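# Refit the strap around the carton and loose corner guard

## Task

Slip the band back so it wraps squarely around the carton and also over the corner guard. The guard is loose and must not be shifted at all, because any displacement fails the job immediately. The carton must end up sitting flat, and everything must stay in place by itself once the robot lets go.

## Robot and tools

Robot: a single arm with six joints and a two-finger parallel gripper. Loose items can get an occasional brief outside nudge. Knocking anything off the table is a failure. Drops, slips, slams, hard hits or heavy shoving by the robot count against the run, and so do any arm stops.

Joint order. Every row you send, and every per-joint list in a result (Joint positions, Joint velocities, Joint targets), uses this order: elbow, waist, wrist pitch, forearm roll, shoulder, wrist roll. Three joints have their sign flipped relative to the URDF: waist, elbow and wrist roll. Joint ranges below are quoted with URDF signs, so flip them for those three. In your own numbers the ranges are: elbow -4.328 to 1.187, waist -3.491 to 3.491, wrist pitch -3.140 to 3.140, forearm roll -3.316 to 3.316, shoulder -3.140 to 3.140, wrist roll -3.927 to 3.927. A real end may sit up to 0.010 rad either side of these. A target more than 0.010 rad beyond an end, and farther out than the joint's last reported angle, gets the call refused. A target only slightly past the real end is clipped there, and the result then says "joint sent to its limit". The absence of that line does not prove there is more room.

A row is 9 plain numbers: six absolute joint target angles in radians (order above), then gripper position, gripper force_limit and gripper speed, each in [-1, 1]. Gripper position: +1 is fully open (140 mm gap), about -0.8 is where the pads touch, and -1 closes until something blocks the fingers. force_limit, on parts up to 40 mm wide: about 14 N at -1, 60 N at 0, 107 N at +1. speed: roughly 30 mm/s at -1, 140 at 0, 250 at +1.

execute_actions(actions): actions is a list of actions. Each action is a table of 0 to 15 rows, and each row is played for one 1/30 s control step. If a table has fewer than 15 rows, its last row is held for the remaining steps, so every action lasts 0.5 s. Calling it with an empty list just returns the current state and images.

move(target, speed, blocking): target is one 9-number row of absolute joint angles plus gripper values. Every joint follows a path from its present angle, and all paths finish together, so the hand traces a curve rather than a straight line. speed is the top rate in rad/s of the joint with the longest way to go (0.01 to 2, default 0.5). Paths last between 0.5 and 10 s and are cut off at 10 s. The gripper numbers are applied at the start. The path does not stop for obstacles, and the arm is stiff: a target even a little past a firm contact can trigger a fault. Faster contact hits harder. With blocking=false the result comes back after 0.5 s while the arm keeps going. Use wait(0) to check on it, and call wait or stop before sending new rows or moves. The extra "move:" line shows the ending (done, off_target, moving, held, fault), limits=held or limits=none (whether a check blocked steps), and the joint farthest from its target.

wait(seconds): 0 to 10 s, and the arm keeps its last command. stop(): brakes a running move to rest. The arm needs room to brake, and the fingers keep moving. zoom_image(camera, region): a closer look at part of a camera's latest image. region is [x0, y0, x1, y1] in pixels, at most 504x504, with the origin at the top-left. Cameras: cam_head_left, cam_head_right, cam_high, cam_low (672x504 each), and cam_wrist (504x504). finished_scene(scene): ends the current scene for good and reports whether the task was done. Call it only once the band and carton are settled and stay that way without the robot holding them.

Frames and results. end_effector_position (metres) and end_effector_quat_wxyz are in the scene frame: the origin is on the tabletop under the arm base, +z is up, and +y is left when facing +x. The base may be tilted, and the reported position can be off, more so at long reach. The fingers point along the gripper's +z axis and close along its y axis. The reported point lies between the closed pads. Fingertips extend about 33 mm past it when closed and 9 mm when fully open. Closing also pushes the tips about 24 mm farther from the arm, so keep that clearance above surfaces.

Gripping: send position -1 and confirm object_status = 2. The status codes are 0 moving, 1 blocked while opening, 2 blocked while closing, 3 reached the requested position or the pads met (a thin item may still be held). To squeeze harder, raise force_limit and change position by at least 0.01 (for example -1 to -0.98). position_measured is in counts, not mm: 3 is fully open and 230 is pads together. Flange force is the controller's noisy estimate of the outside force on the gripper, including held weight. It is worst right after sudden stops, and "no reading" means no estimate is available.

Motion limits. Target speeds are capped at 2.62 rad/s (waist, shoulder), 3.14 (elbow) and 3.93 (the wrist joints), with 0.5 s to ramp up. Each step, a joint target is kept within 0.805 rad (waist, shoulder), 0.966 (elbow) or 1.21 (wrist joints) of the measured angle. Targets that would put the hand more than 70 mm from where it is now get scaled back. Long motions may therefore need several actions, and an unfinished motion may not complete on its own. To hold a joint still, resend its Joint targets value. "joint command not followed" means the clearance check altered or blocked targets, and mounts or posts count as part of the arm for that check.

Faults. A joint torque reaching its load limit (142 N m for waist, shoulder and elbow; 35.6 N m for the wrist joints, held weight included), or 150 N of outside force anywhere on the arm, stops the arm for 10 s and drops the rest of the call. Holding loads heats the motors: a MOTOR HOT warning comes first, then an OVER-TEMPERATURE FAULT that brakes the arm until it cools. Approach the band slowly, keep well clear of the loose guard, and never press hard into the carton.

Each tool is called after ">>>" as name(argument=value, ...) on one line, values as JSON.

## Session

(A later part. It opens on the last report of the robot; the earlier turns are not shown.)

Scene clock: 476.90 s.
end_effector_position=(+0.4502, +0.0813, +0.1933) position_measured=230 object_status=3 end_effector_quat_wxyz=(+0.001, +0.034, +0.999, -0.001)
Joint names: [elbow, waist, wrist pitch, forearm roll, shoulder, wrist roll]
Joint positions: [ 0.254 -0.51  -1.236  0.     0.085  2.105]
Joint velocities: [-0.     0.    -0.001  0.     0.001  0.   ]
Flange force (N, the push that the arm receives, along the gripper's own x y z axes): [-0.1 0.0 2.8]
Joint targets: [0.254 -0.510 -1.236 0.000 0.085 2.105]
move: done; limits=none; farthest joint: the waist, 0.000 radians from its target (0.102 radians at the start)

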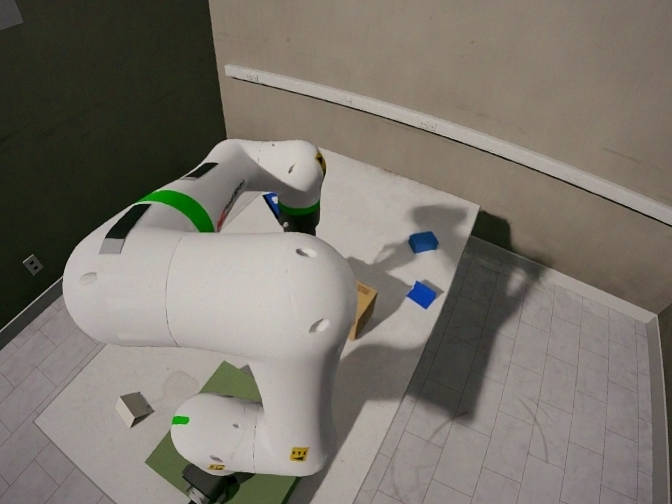

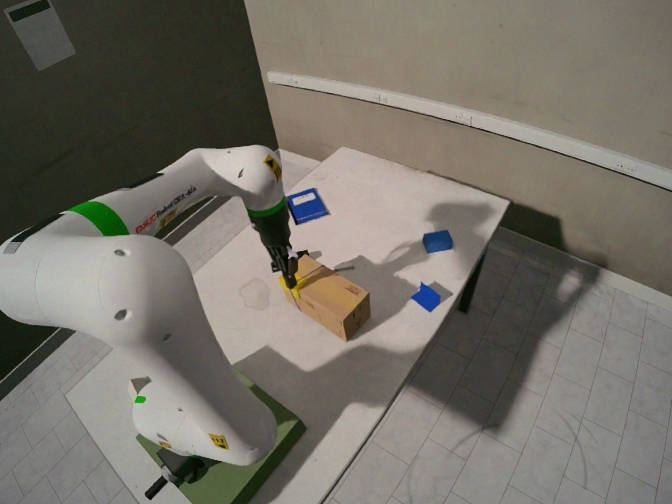

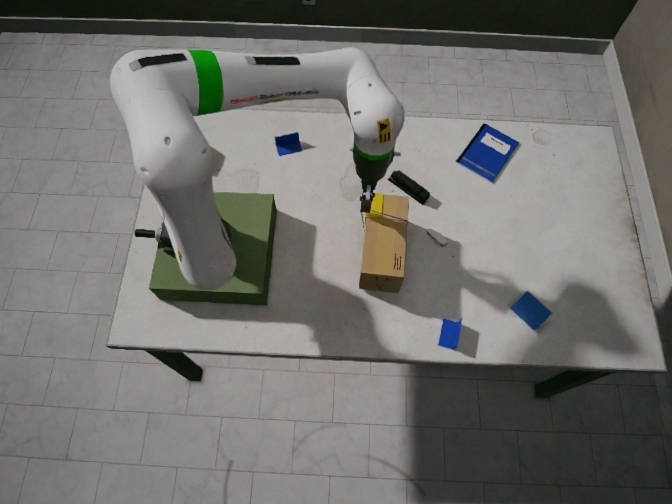

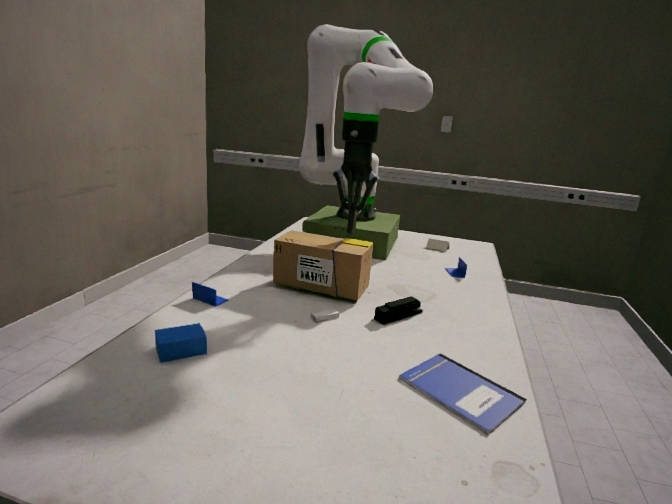

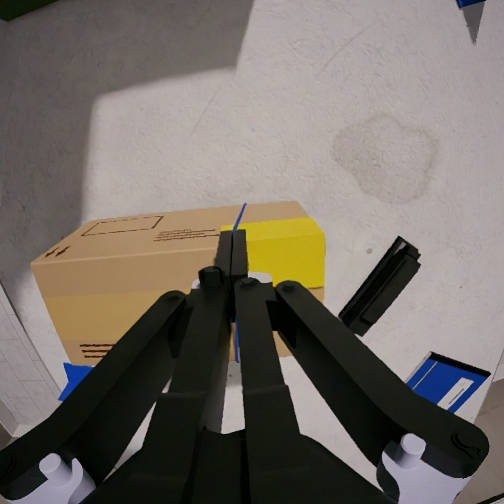

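>>> move(target=[0.22716, -0.57623, -1.23816, 0.0, 0.10928, 2.17142, -1, -0.7, -1], speed=0.04)

>>> zoom_image(camera="cam_wrist", region=[140, 170, 340, 370])

>>> zoom_image(camera="cam_low", region=[290, 200, 390, 310])

>>> zoom_image(camera="cam_head_right", region=[265, 250, 375, 345])

Scene clock: 515.80 s.
end_effector_position=(+0.4525, +0.1162, +0.1933) position_measured=230 object_status=3 end_effector_quat_wxyz=(+0.001, +0.034, +0.999, -0.001)
Joint names: [elbow, waist, wrist pitch, forearm roll, shoulder, wrist roll]
Joint positions: [ 0.227 -0.576 -1.238  0.     0.109  2.171]
Joint velocities: [-0.  0.  0. -0. -0.  0.]
Flange force (N, the push that the arm receives, along the gripper's own x y z axes): [0.6 -1.4 1.8]
Joint targets: [0.227 -0.576 -1.238 0.000 0.109 2.171]
move: done; limits=none; farthest joint: the waist, 0.000 radians from its target (0.066 radians at the start)

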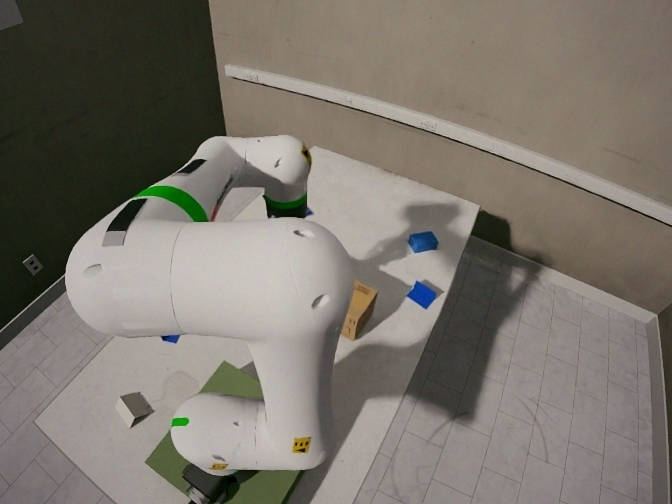

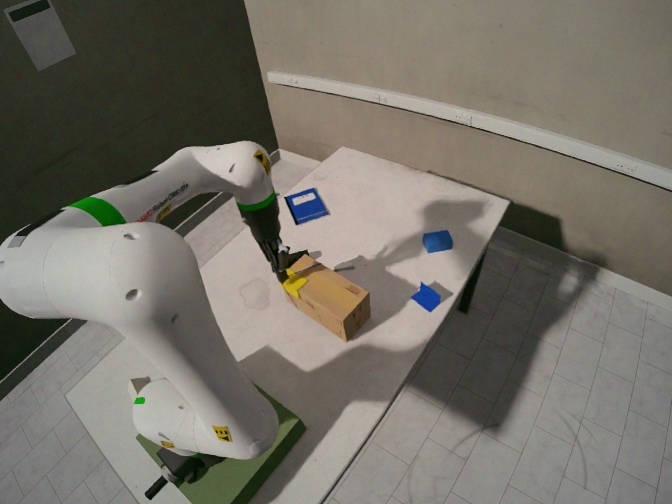

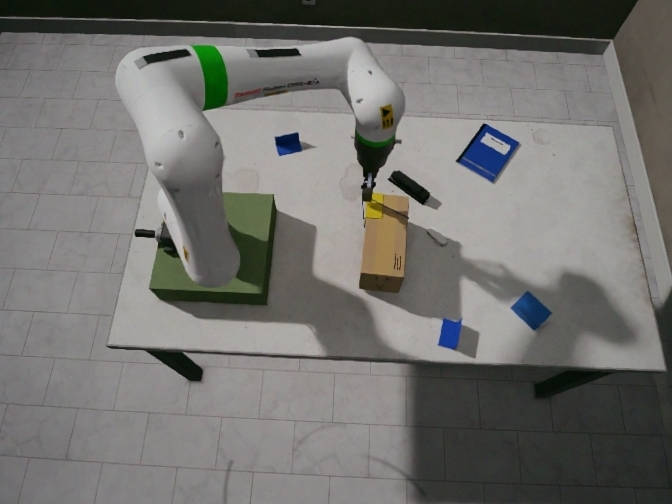

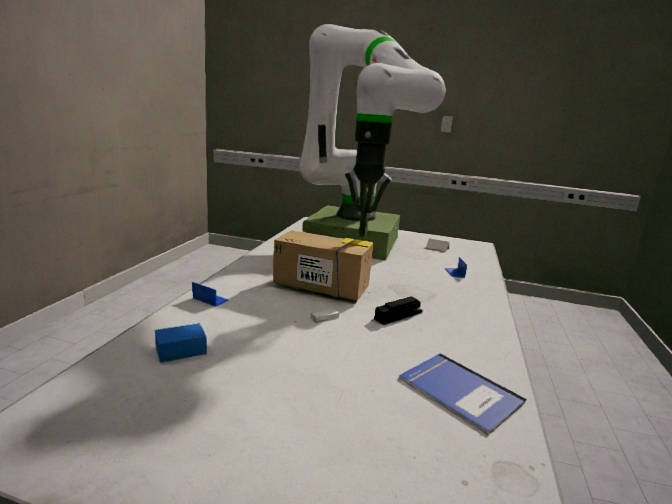

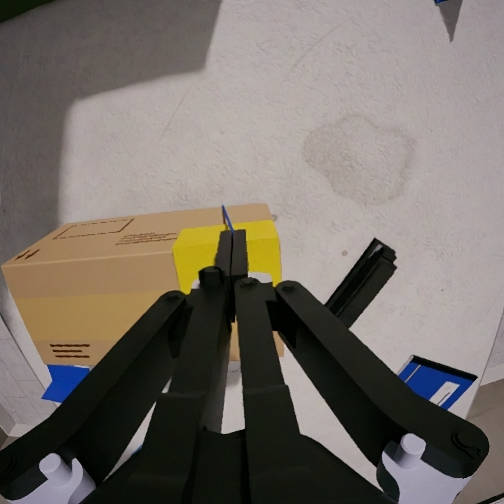

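Region (140, 170, 340, 370) of cam_wrist's 504x504 image, scaled by 2.520, with more detail than that image has.

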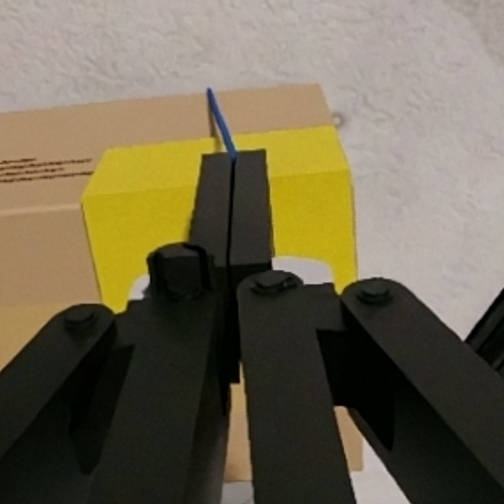

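Region (290, 200, 390, 310) of cam_low's 672x504 image, scaled by 4.582, with more detail than that image has; it fills the left 458 columns of this view, and the rest is white.

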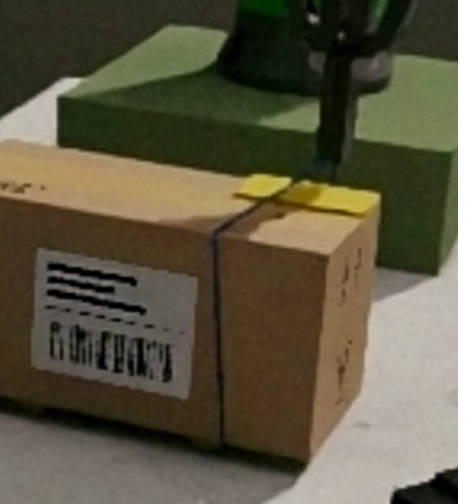

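Region (265, 250, 375, 345) of cam_head_right's 672x504 image, scaled by 4.582, with more detail than that image has; it fills the top 435 rows of this view, and the rest is white.

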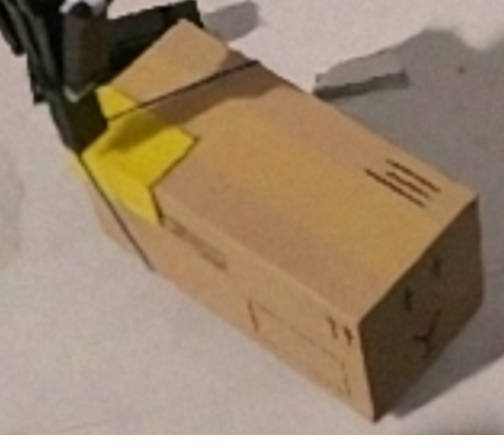

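>>> move(target=[0.20416, -0.62106, -1.24065, 0.0, 0.12979, 2.21625, -1, -0.7, -1], speed=0.04)

>>> zoom_image(camera="cam_wrist", region=[110, 170, 310, 370])

>>> zoom_image(camera="cam_low", region=[290, 200, 390, 310])

>>> zoom_image(camera="cam_head_right", region=[265, 250, 375, 345])

Scene clock: 543.30 s.
end_effector_position=(+0.4542, +0.1412, +0.1933) position_measured=230 object_status=3 end_effector_quat_wxyz=(+0.001, +0.034, +0.999, -0.001)
Joint names: [elbow, waist, wrist pitch, forearm roll, shoulder, wrist roll]
Joint positions: [ 0.204 -0.621 -1.241  0.     0.13   2.216]
Joint velocities: [ 0.     0.001  0.001  0.    -0.001  0.   ]
Flange force (N, the push that the arm receives, along the gripper's own x y z axes): [1.5 -4.2 2.1]
Joint targets: [0.204 -0.621 -1.241 0.000 0.130 2.216]
move: done; limits=none; farthest joint: the waist, 0.000 radians from its target (0.045 radians at the start)

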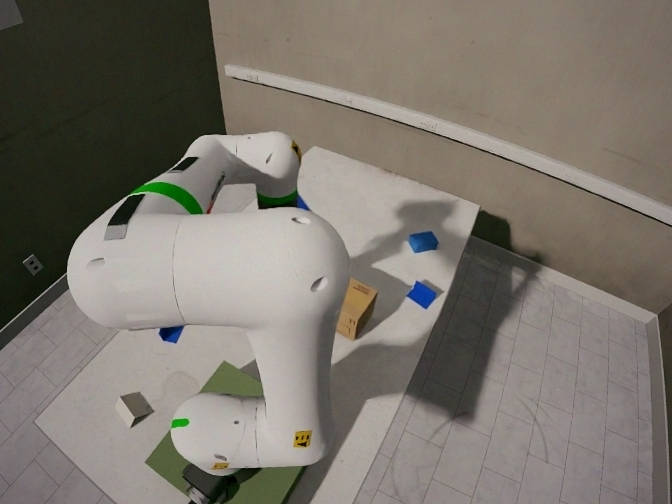

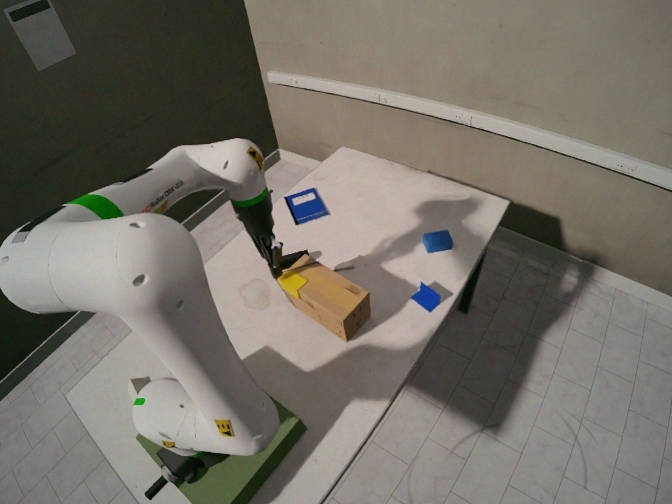

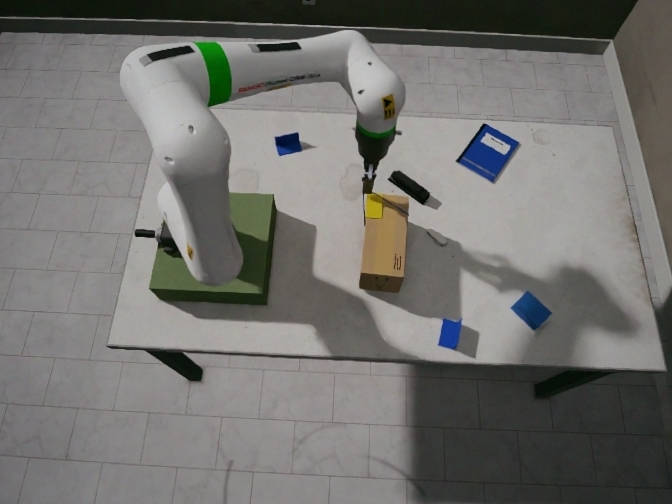

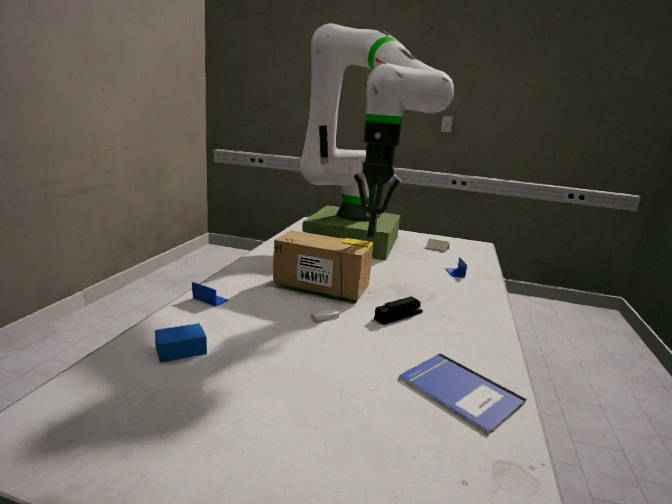

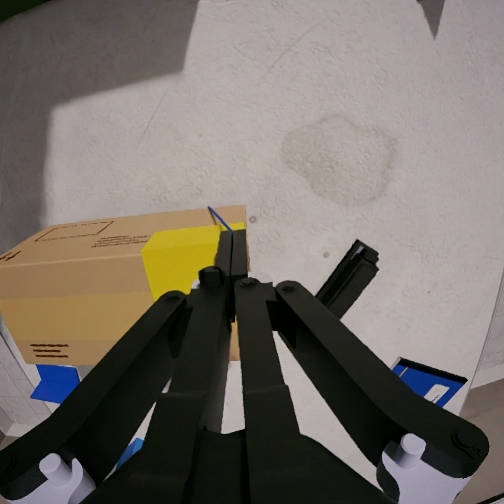

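Region (110, 170, 310, 370) of cam_wrist's 504x504 image, scaled by 2.520, with more detail than that image has.

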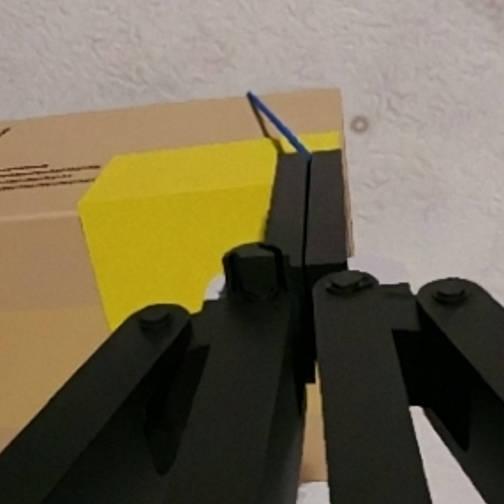

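Region (290, 200, 390, 310) of cam_low's 672x504 image, scaled by 4.582, with more detail than that image has; it fills the left 458 columns of this view, and the rest is white.

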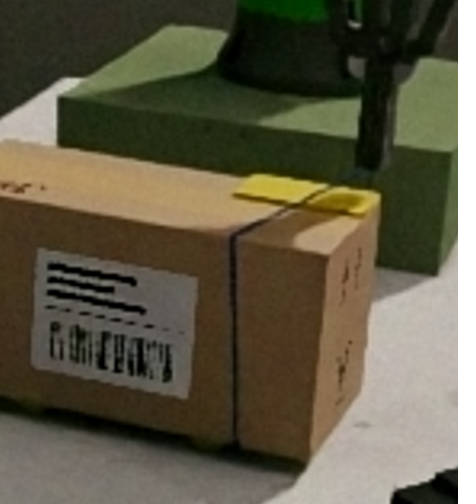

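Region (265, 250, 375, 345) of cam_head_right's 672x504 image, scaled by 4.582, with more detail than that image has; it fills the top 435 rows of this view, and the rest is white.

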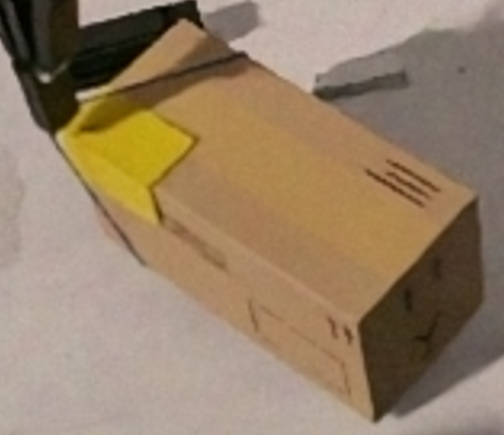

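>>> move(target=[0.2296, -0.57054, -1.23796, 0.0, 0.10705, 2.16573, -1, -0.7, -1], speed=0.04)

>>> zoom_image(camera="cam_wrist", region=[140, 170, 340, 370])

>>> zoom_image(camera="cam_low", region=[290, 200, 390, 310])

>>> zoom_image(camera="cam_head_right", region=[265, 250, 375, 345])

Scene clock: 562.20 s.
end_effector_position=(+0.4524, +0.1132, +0.1933) position_measured=230 object_status=3 end_effector_quat_wxyz=(+0.001, +0.034, +0.999, -0.001)
Joint names: [elbow, waist, wrist pitch, forearm roll, shoulder, wrist roll]
Joint positions: [ 0.23  -0.571 -1.238  0.     0.107  2.166]
Joint velocities: [ 0.     0.002  0.001 -0.    -0.    -0.   ]
Flange force (N, the push that the arm receives, along the gripper's own x y z axes): [2.4 0.8 2.7]
Joint targets: [0.230 -0.571 -1.238 0.000 0.107 2.166]
move: done; limits=none; farthest joint: the waist, 0.000 radians from its target (0.051 radians at the start)

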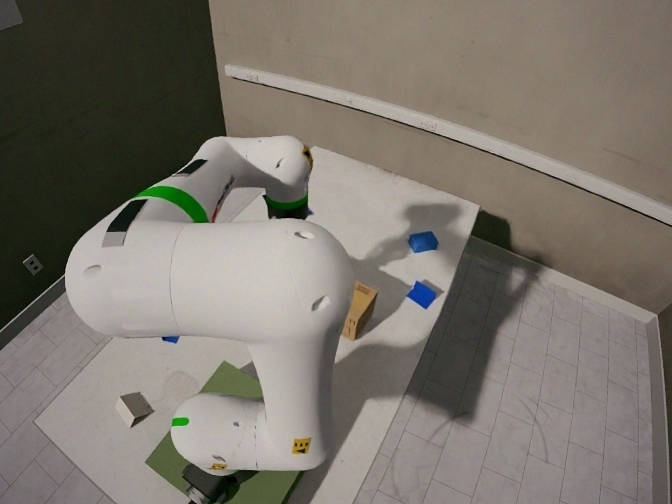

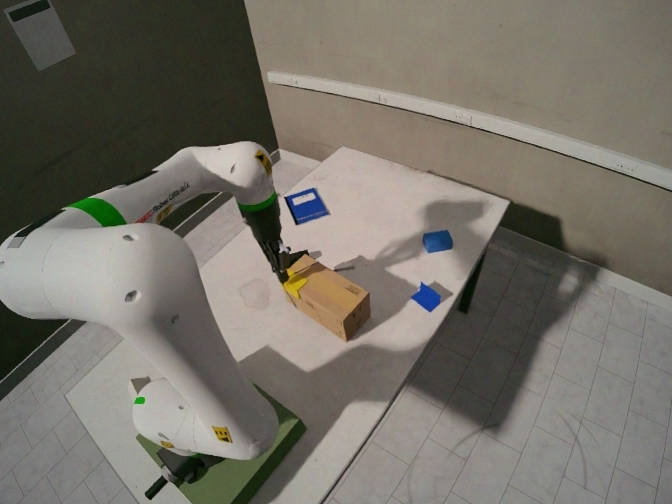

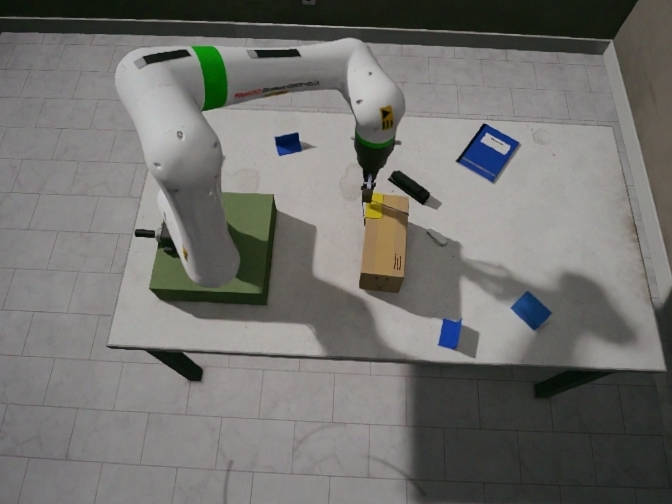

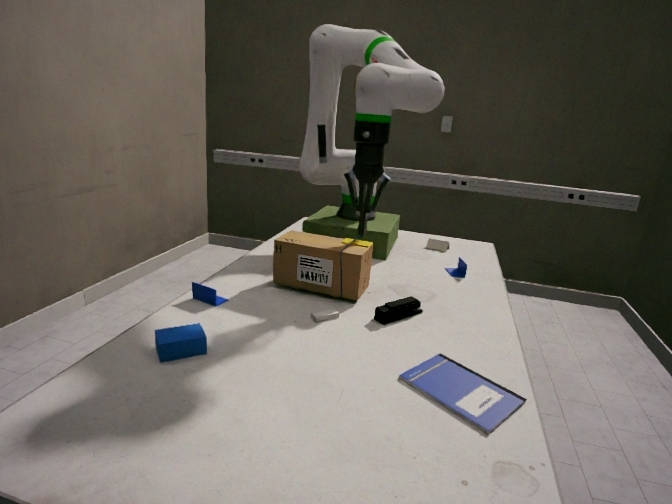

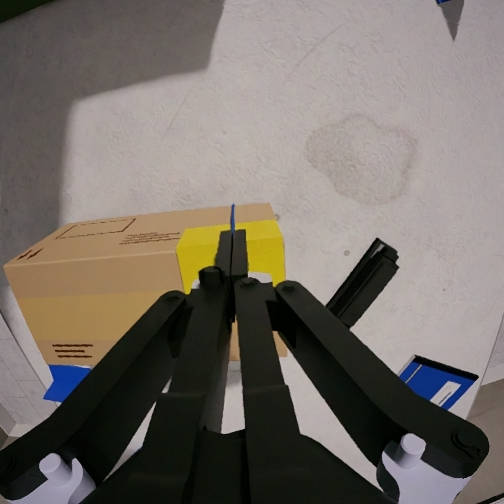

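Region (140, 170, 340, 370) of cam_wrist's 504x504 image, scaled by 2.520, with more detail than that image has.

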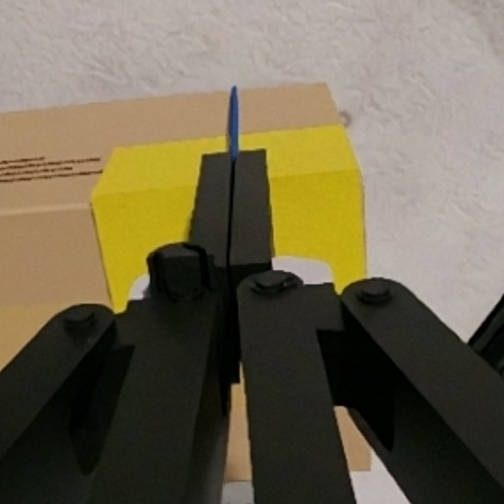

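Region (290, 200, 390, 310) of cam_low's 672x504 image, scaled by 4.582, with more detail than that image has; it fills the left 458 columns of this view, and the rest is white.

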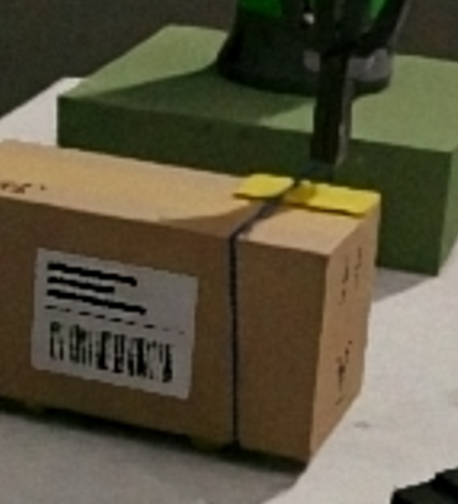

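Region (265, 250, 375, 345) of cam_head_right's 672x504 image, scaled by 4.582, with more detail than that image has; it fills the top 435 rows of this view, and the rest is white.

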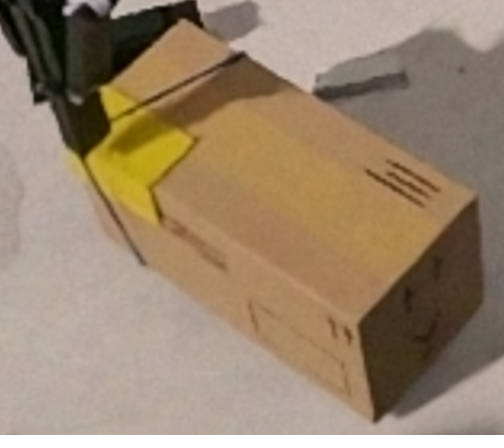

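>>> move(target=[0.19274, -0.54545, -1.21544, 0.0, 0.16642, 2.14064, -1, -0.7, -1], speed=0.03)

>>> zoom_image(camera="cam_wrist", region=[140, 170, 340, 370])

>>> zoom_image(camera="cam_low", region=[320, 210, 390, 270])

>>> zoom_image(camera="cam_head_right", region=[265, 250, 375, 345])

Scene clock: 595.30 s.
end_effector_position=(+0.4734, +0.1118, +0.1810) position_measured=230 object_status=3 end_effector_quat_wxyz=(+0.001, +0.034, +0.999, -0.001)
Joint names: [elbow, waist, wrist pitch, forearm roll, shoulder, wrist roll]
Joint positions: [ 0.193 -0.545 -1.215  0.     0.166  2.141]
Joint velocities: [-0. -0. -0. -0.  0. -0.]
Flange force (N, the push that the arm receives, along the gripper's own x y z axes): [0.1 -0.4 -0.8]
Joint targets: [0.193 -0.545 -1.215 0.000 0.166 2.141]
move: done; limits=none; farthest joint: the waist, 0.000 radians from its target (0.025 radians at the start)

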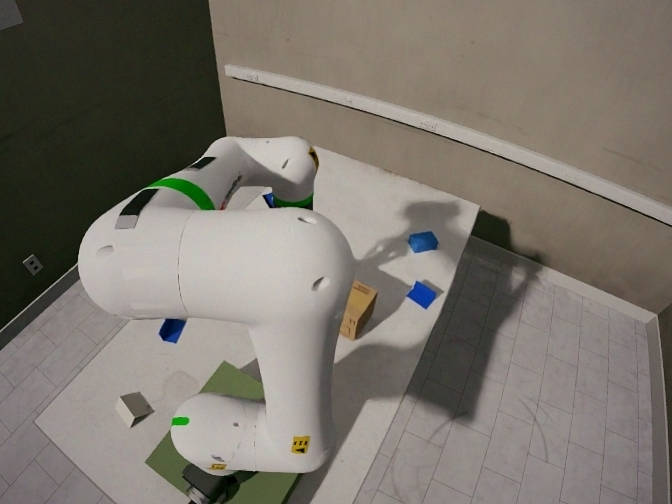

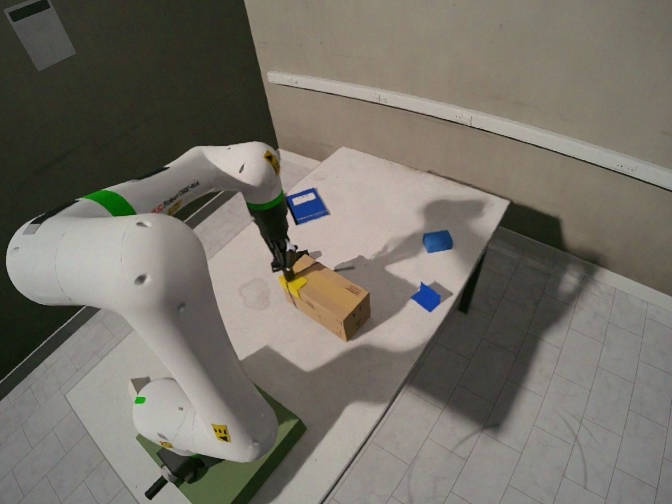

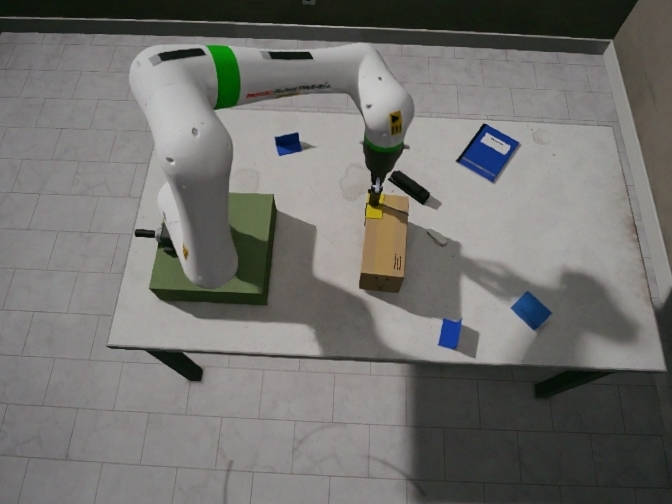

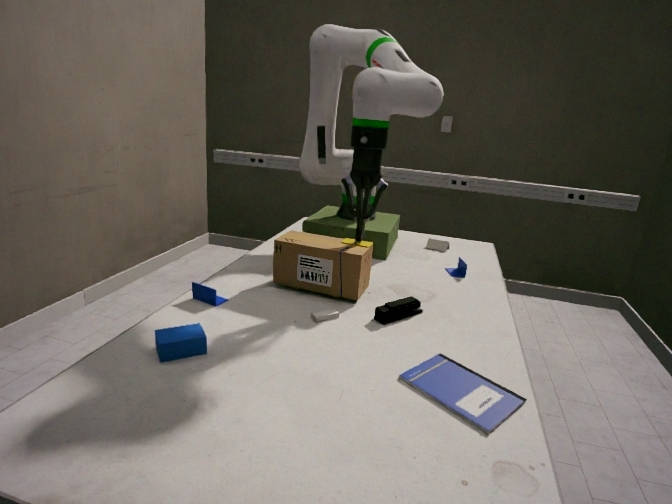

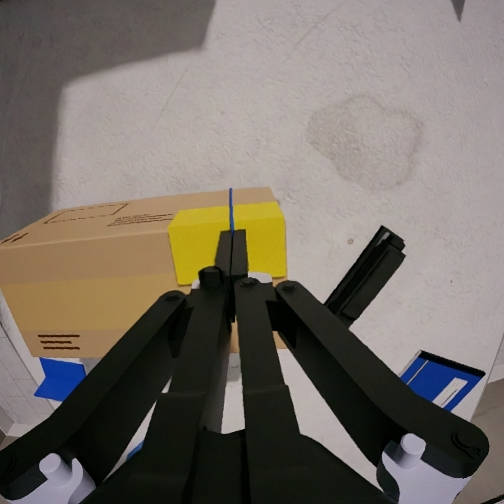

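Region (140, 170, 340, 370) of cam_wrist's 504x504 image, scaled by 2.520, with more detail than that image has.

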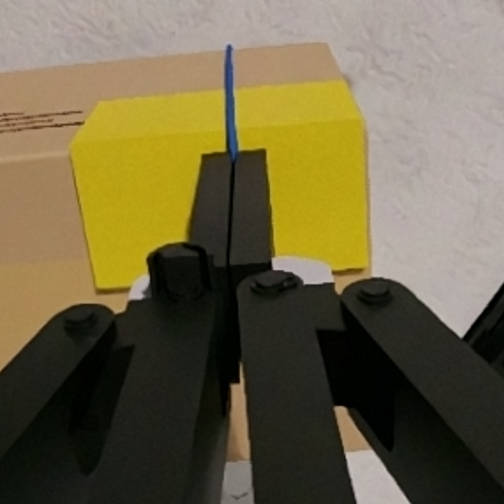

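Region (320, 210, 390, 270) of cam_low's 672x504 image, scaled by 7.200, with more detail than that image has; it fills the top 432 rows of this view, and the rest is white.

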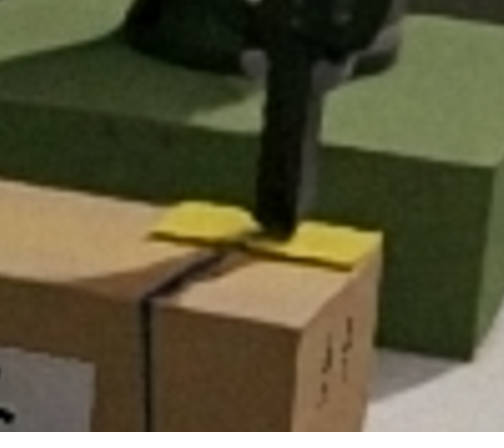

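Region (265, 250, 375, 345) of cam_head_right's 672x504 image, scaled by 4.582, with more detail than that image has; it fills the top 435 rows of this view, and the rest is white.

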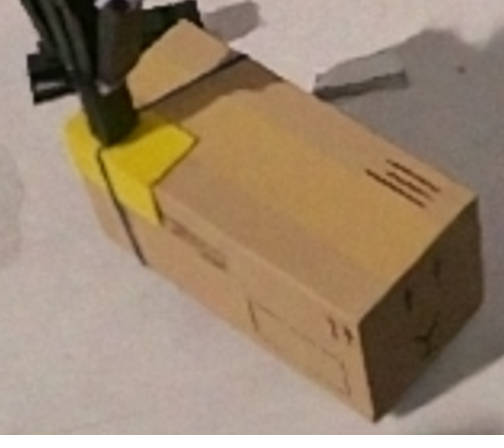

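>>> execute_actions(actions=[[[0.1942, -0.54545, -1.2131, 0.0, 0.16729, 2.14064, -1, -0.7, -1], [0.1942, -0.54545, -1.2131, 0.0, 0.16729, 2.14064, -1, -0.7, -1], [0.1942, -0.54545, -1.2131, 0.0, 0.16729, 2.14064, -1, -0.7, -1], [0.1942, -0.54545, -1.2131, 0.0, 0.16729, 2.14064, -1, -0.7, -1], [0.1942, -0.54545, -1.2131, 0.0, 0.16729, 2.14064, -1, -0.7, -1], [0.19567, -0.54545, -1.21077, 0.0, 0.16817, 2.14064, -1, -0.7, -1]], [[0.19567, -0.54545, -1.21077, 0.0, 0.16817, 2.14064, -0.62, -0.7, -1]], [[0.19567, -0.54545, -1.21077, 0.0, 0.16817, 2.14064, -0.62, -0.7, -1]]])

>>> zoom_image(camera="cam_wrist", region=[140, 170, 340, 370])

>>> zoom_image(camera="cam_low", region=[290, 200, 390, 310])

Scene clock: 610.20 s.
end_effector_position=(+0.4734, +0.1118, +0.1790) position_measured=208 object_status=3 end_effector_quat_wxyz=(+0.001, +0.034, +0.999, -0.001)
Joint names: [elbow, waist, wrist pitch, forearm roll, shoulder, wrist roll]
Joint positions: [ 0.196 -0.545 -1.211  0.     0.168  2.141]
Joint velocities: [ 0.     0.001 -0.    -0.    -0.     0.   ]
Flange force (N, the push that the arm receives, along the gripper's own x y z axes): [2.5 -1.5 0.0]
Flange force at the end of the 1st action (N, along the gripper's axes at the end of the call): [4.4 -1.0 -1.2]
Flange force at the end of the 2nd action (N, along the gripper's axes at the end of the call): [3.8 -1.6 -0.1]
Joint targets: [0.196 -0.545 -1.211 0.000 0.168 2.141]

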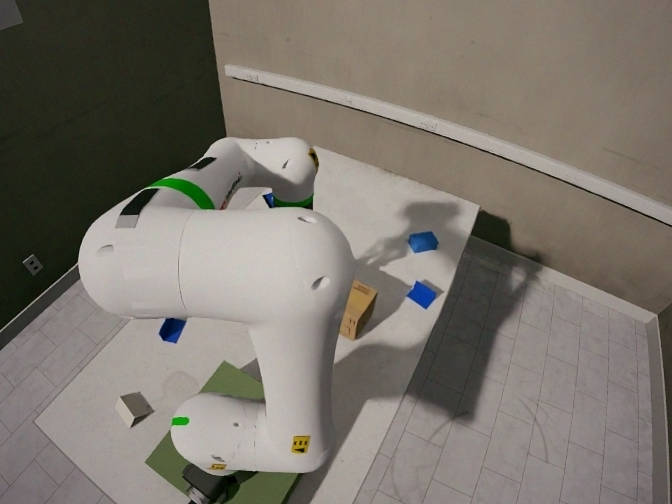

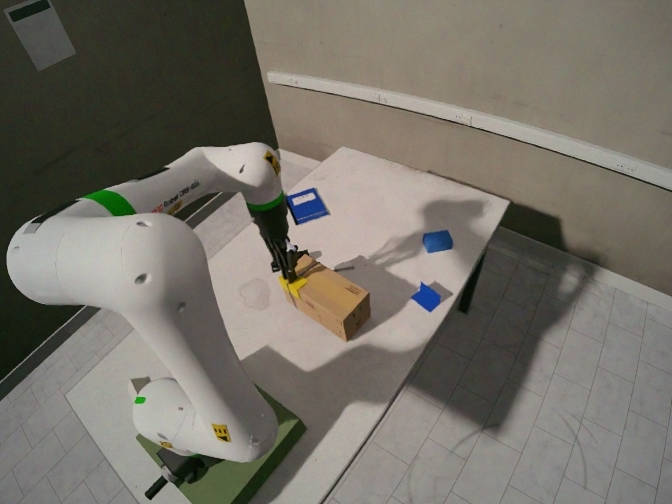

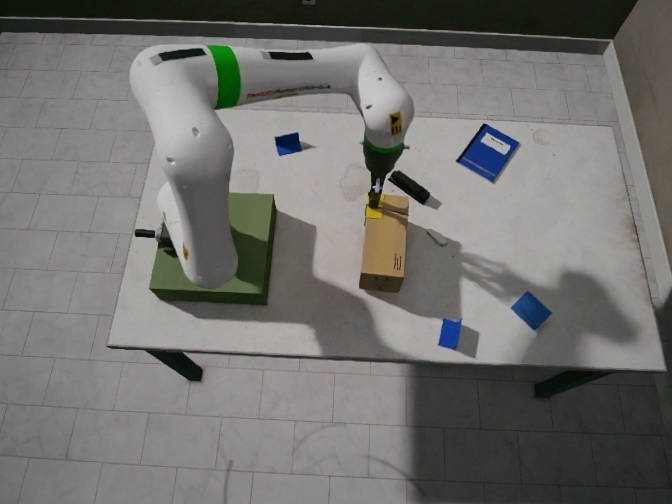

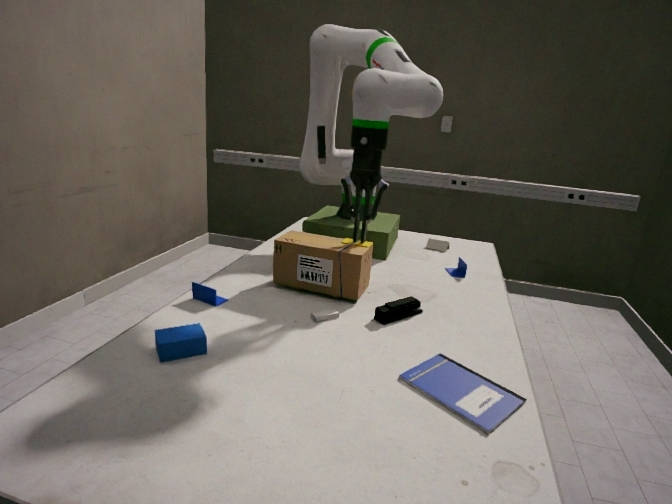

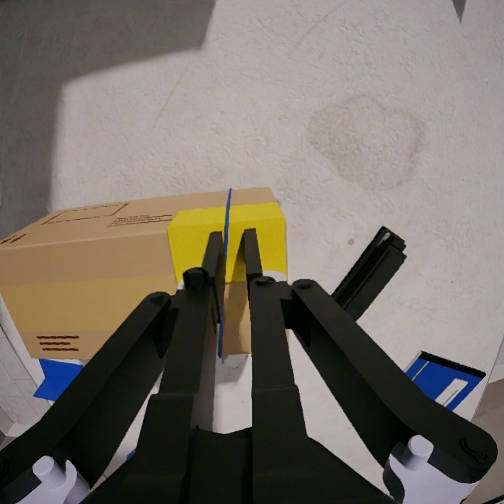

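Region (140, 170, 340, 370) of cam_wrist's 504x504 image, scaled by 2.520, with more detail than that image has.

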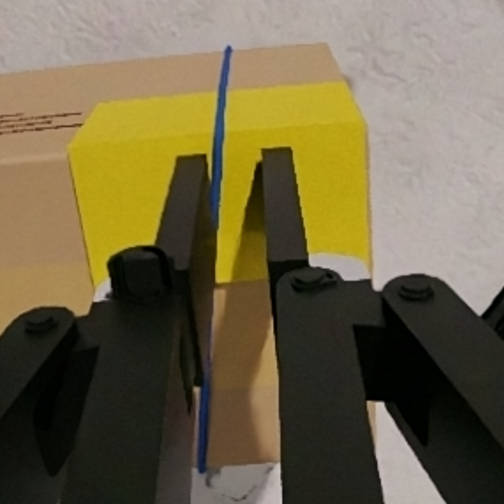

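Region (290, 200, 390, 310) of cam_low's 672x504 image, scaled by 4.582, with more detail than that image has; it fills the left 458 columns of this view, and the rest is white.

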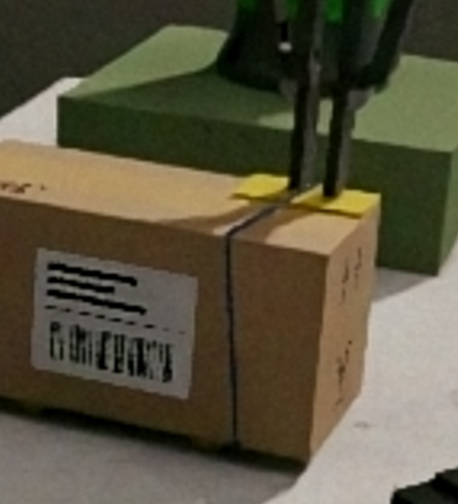

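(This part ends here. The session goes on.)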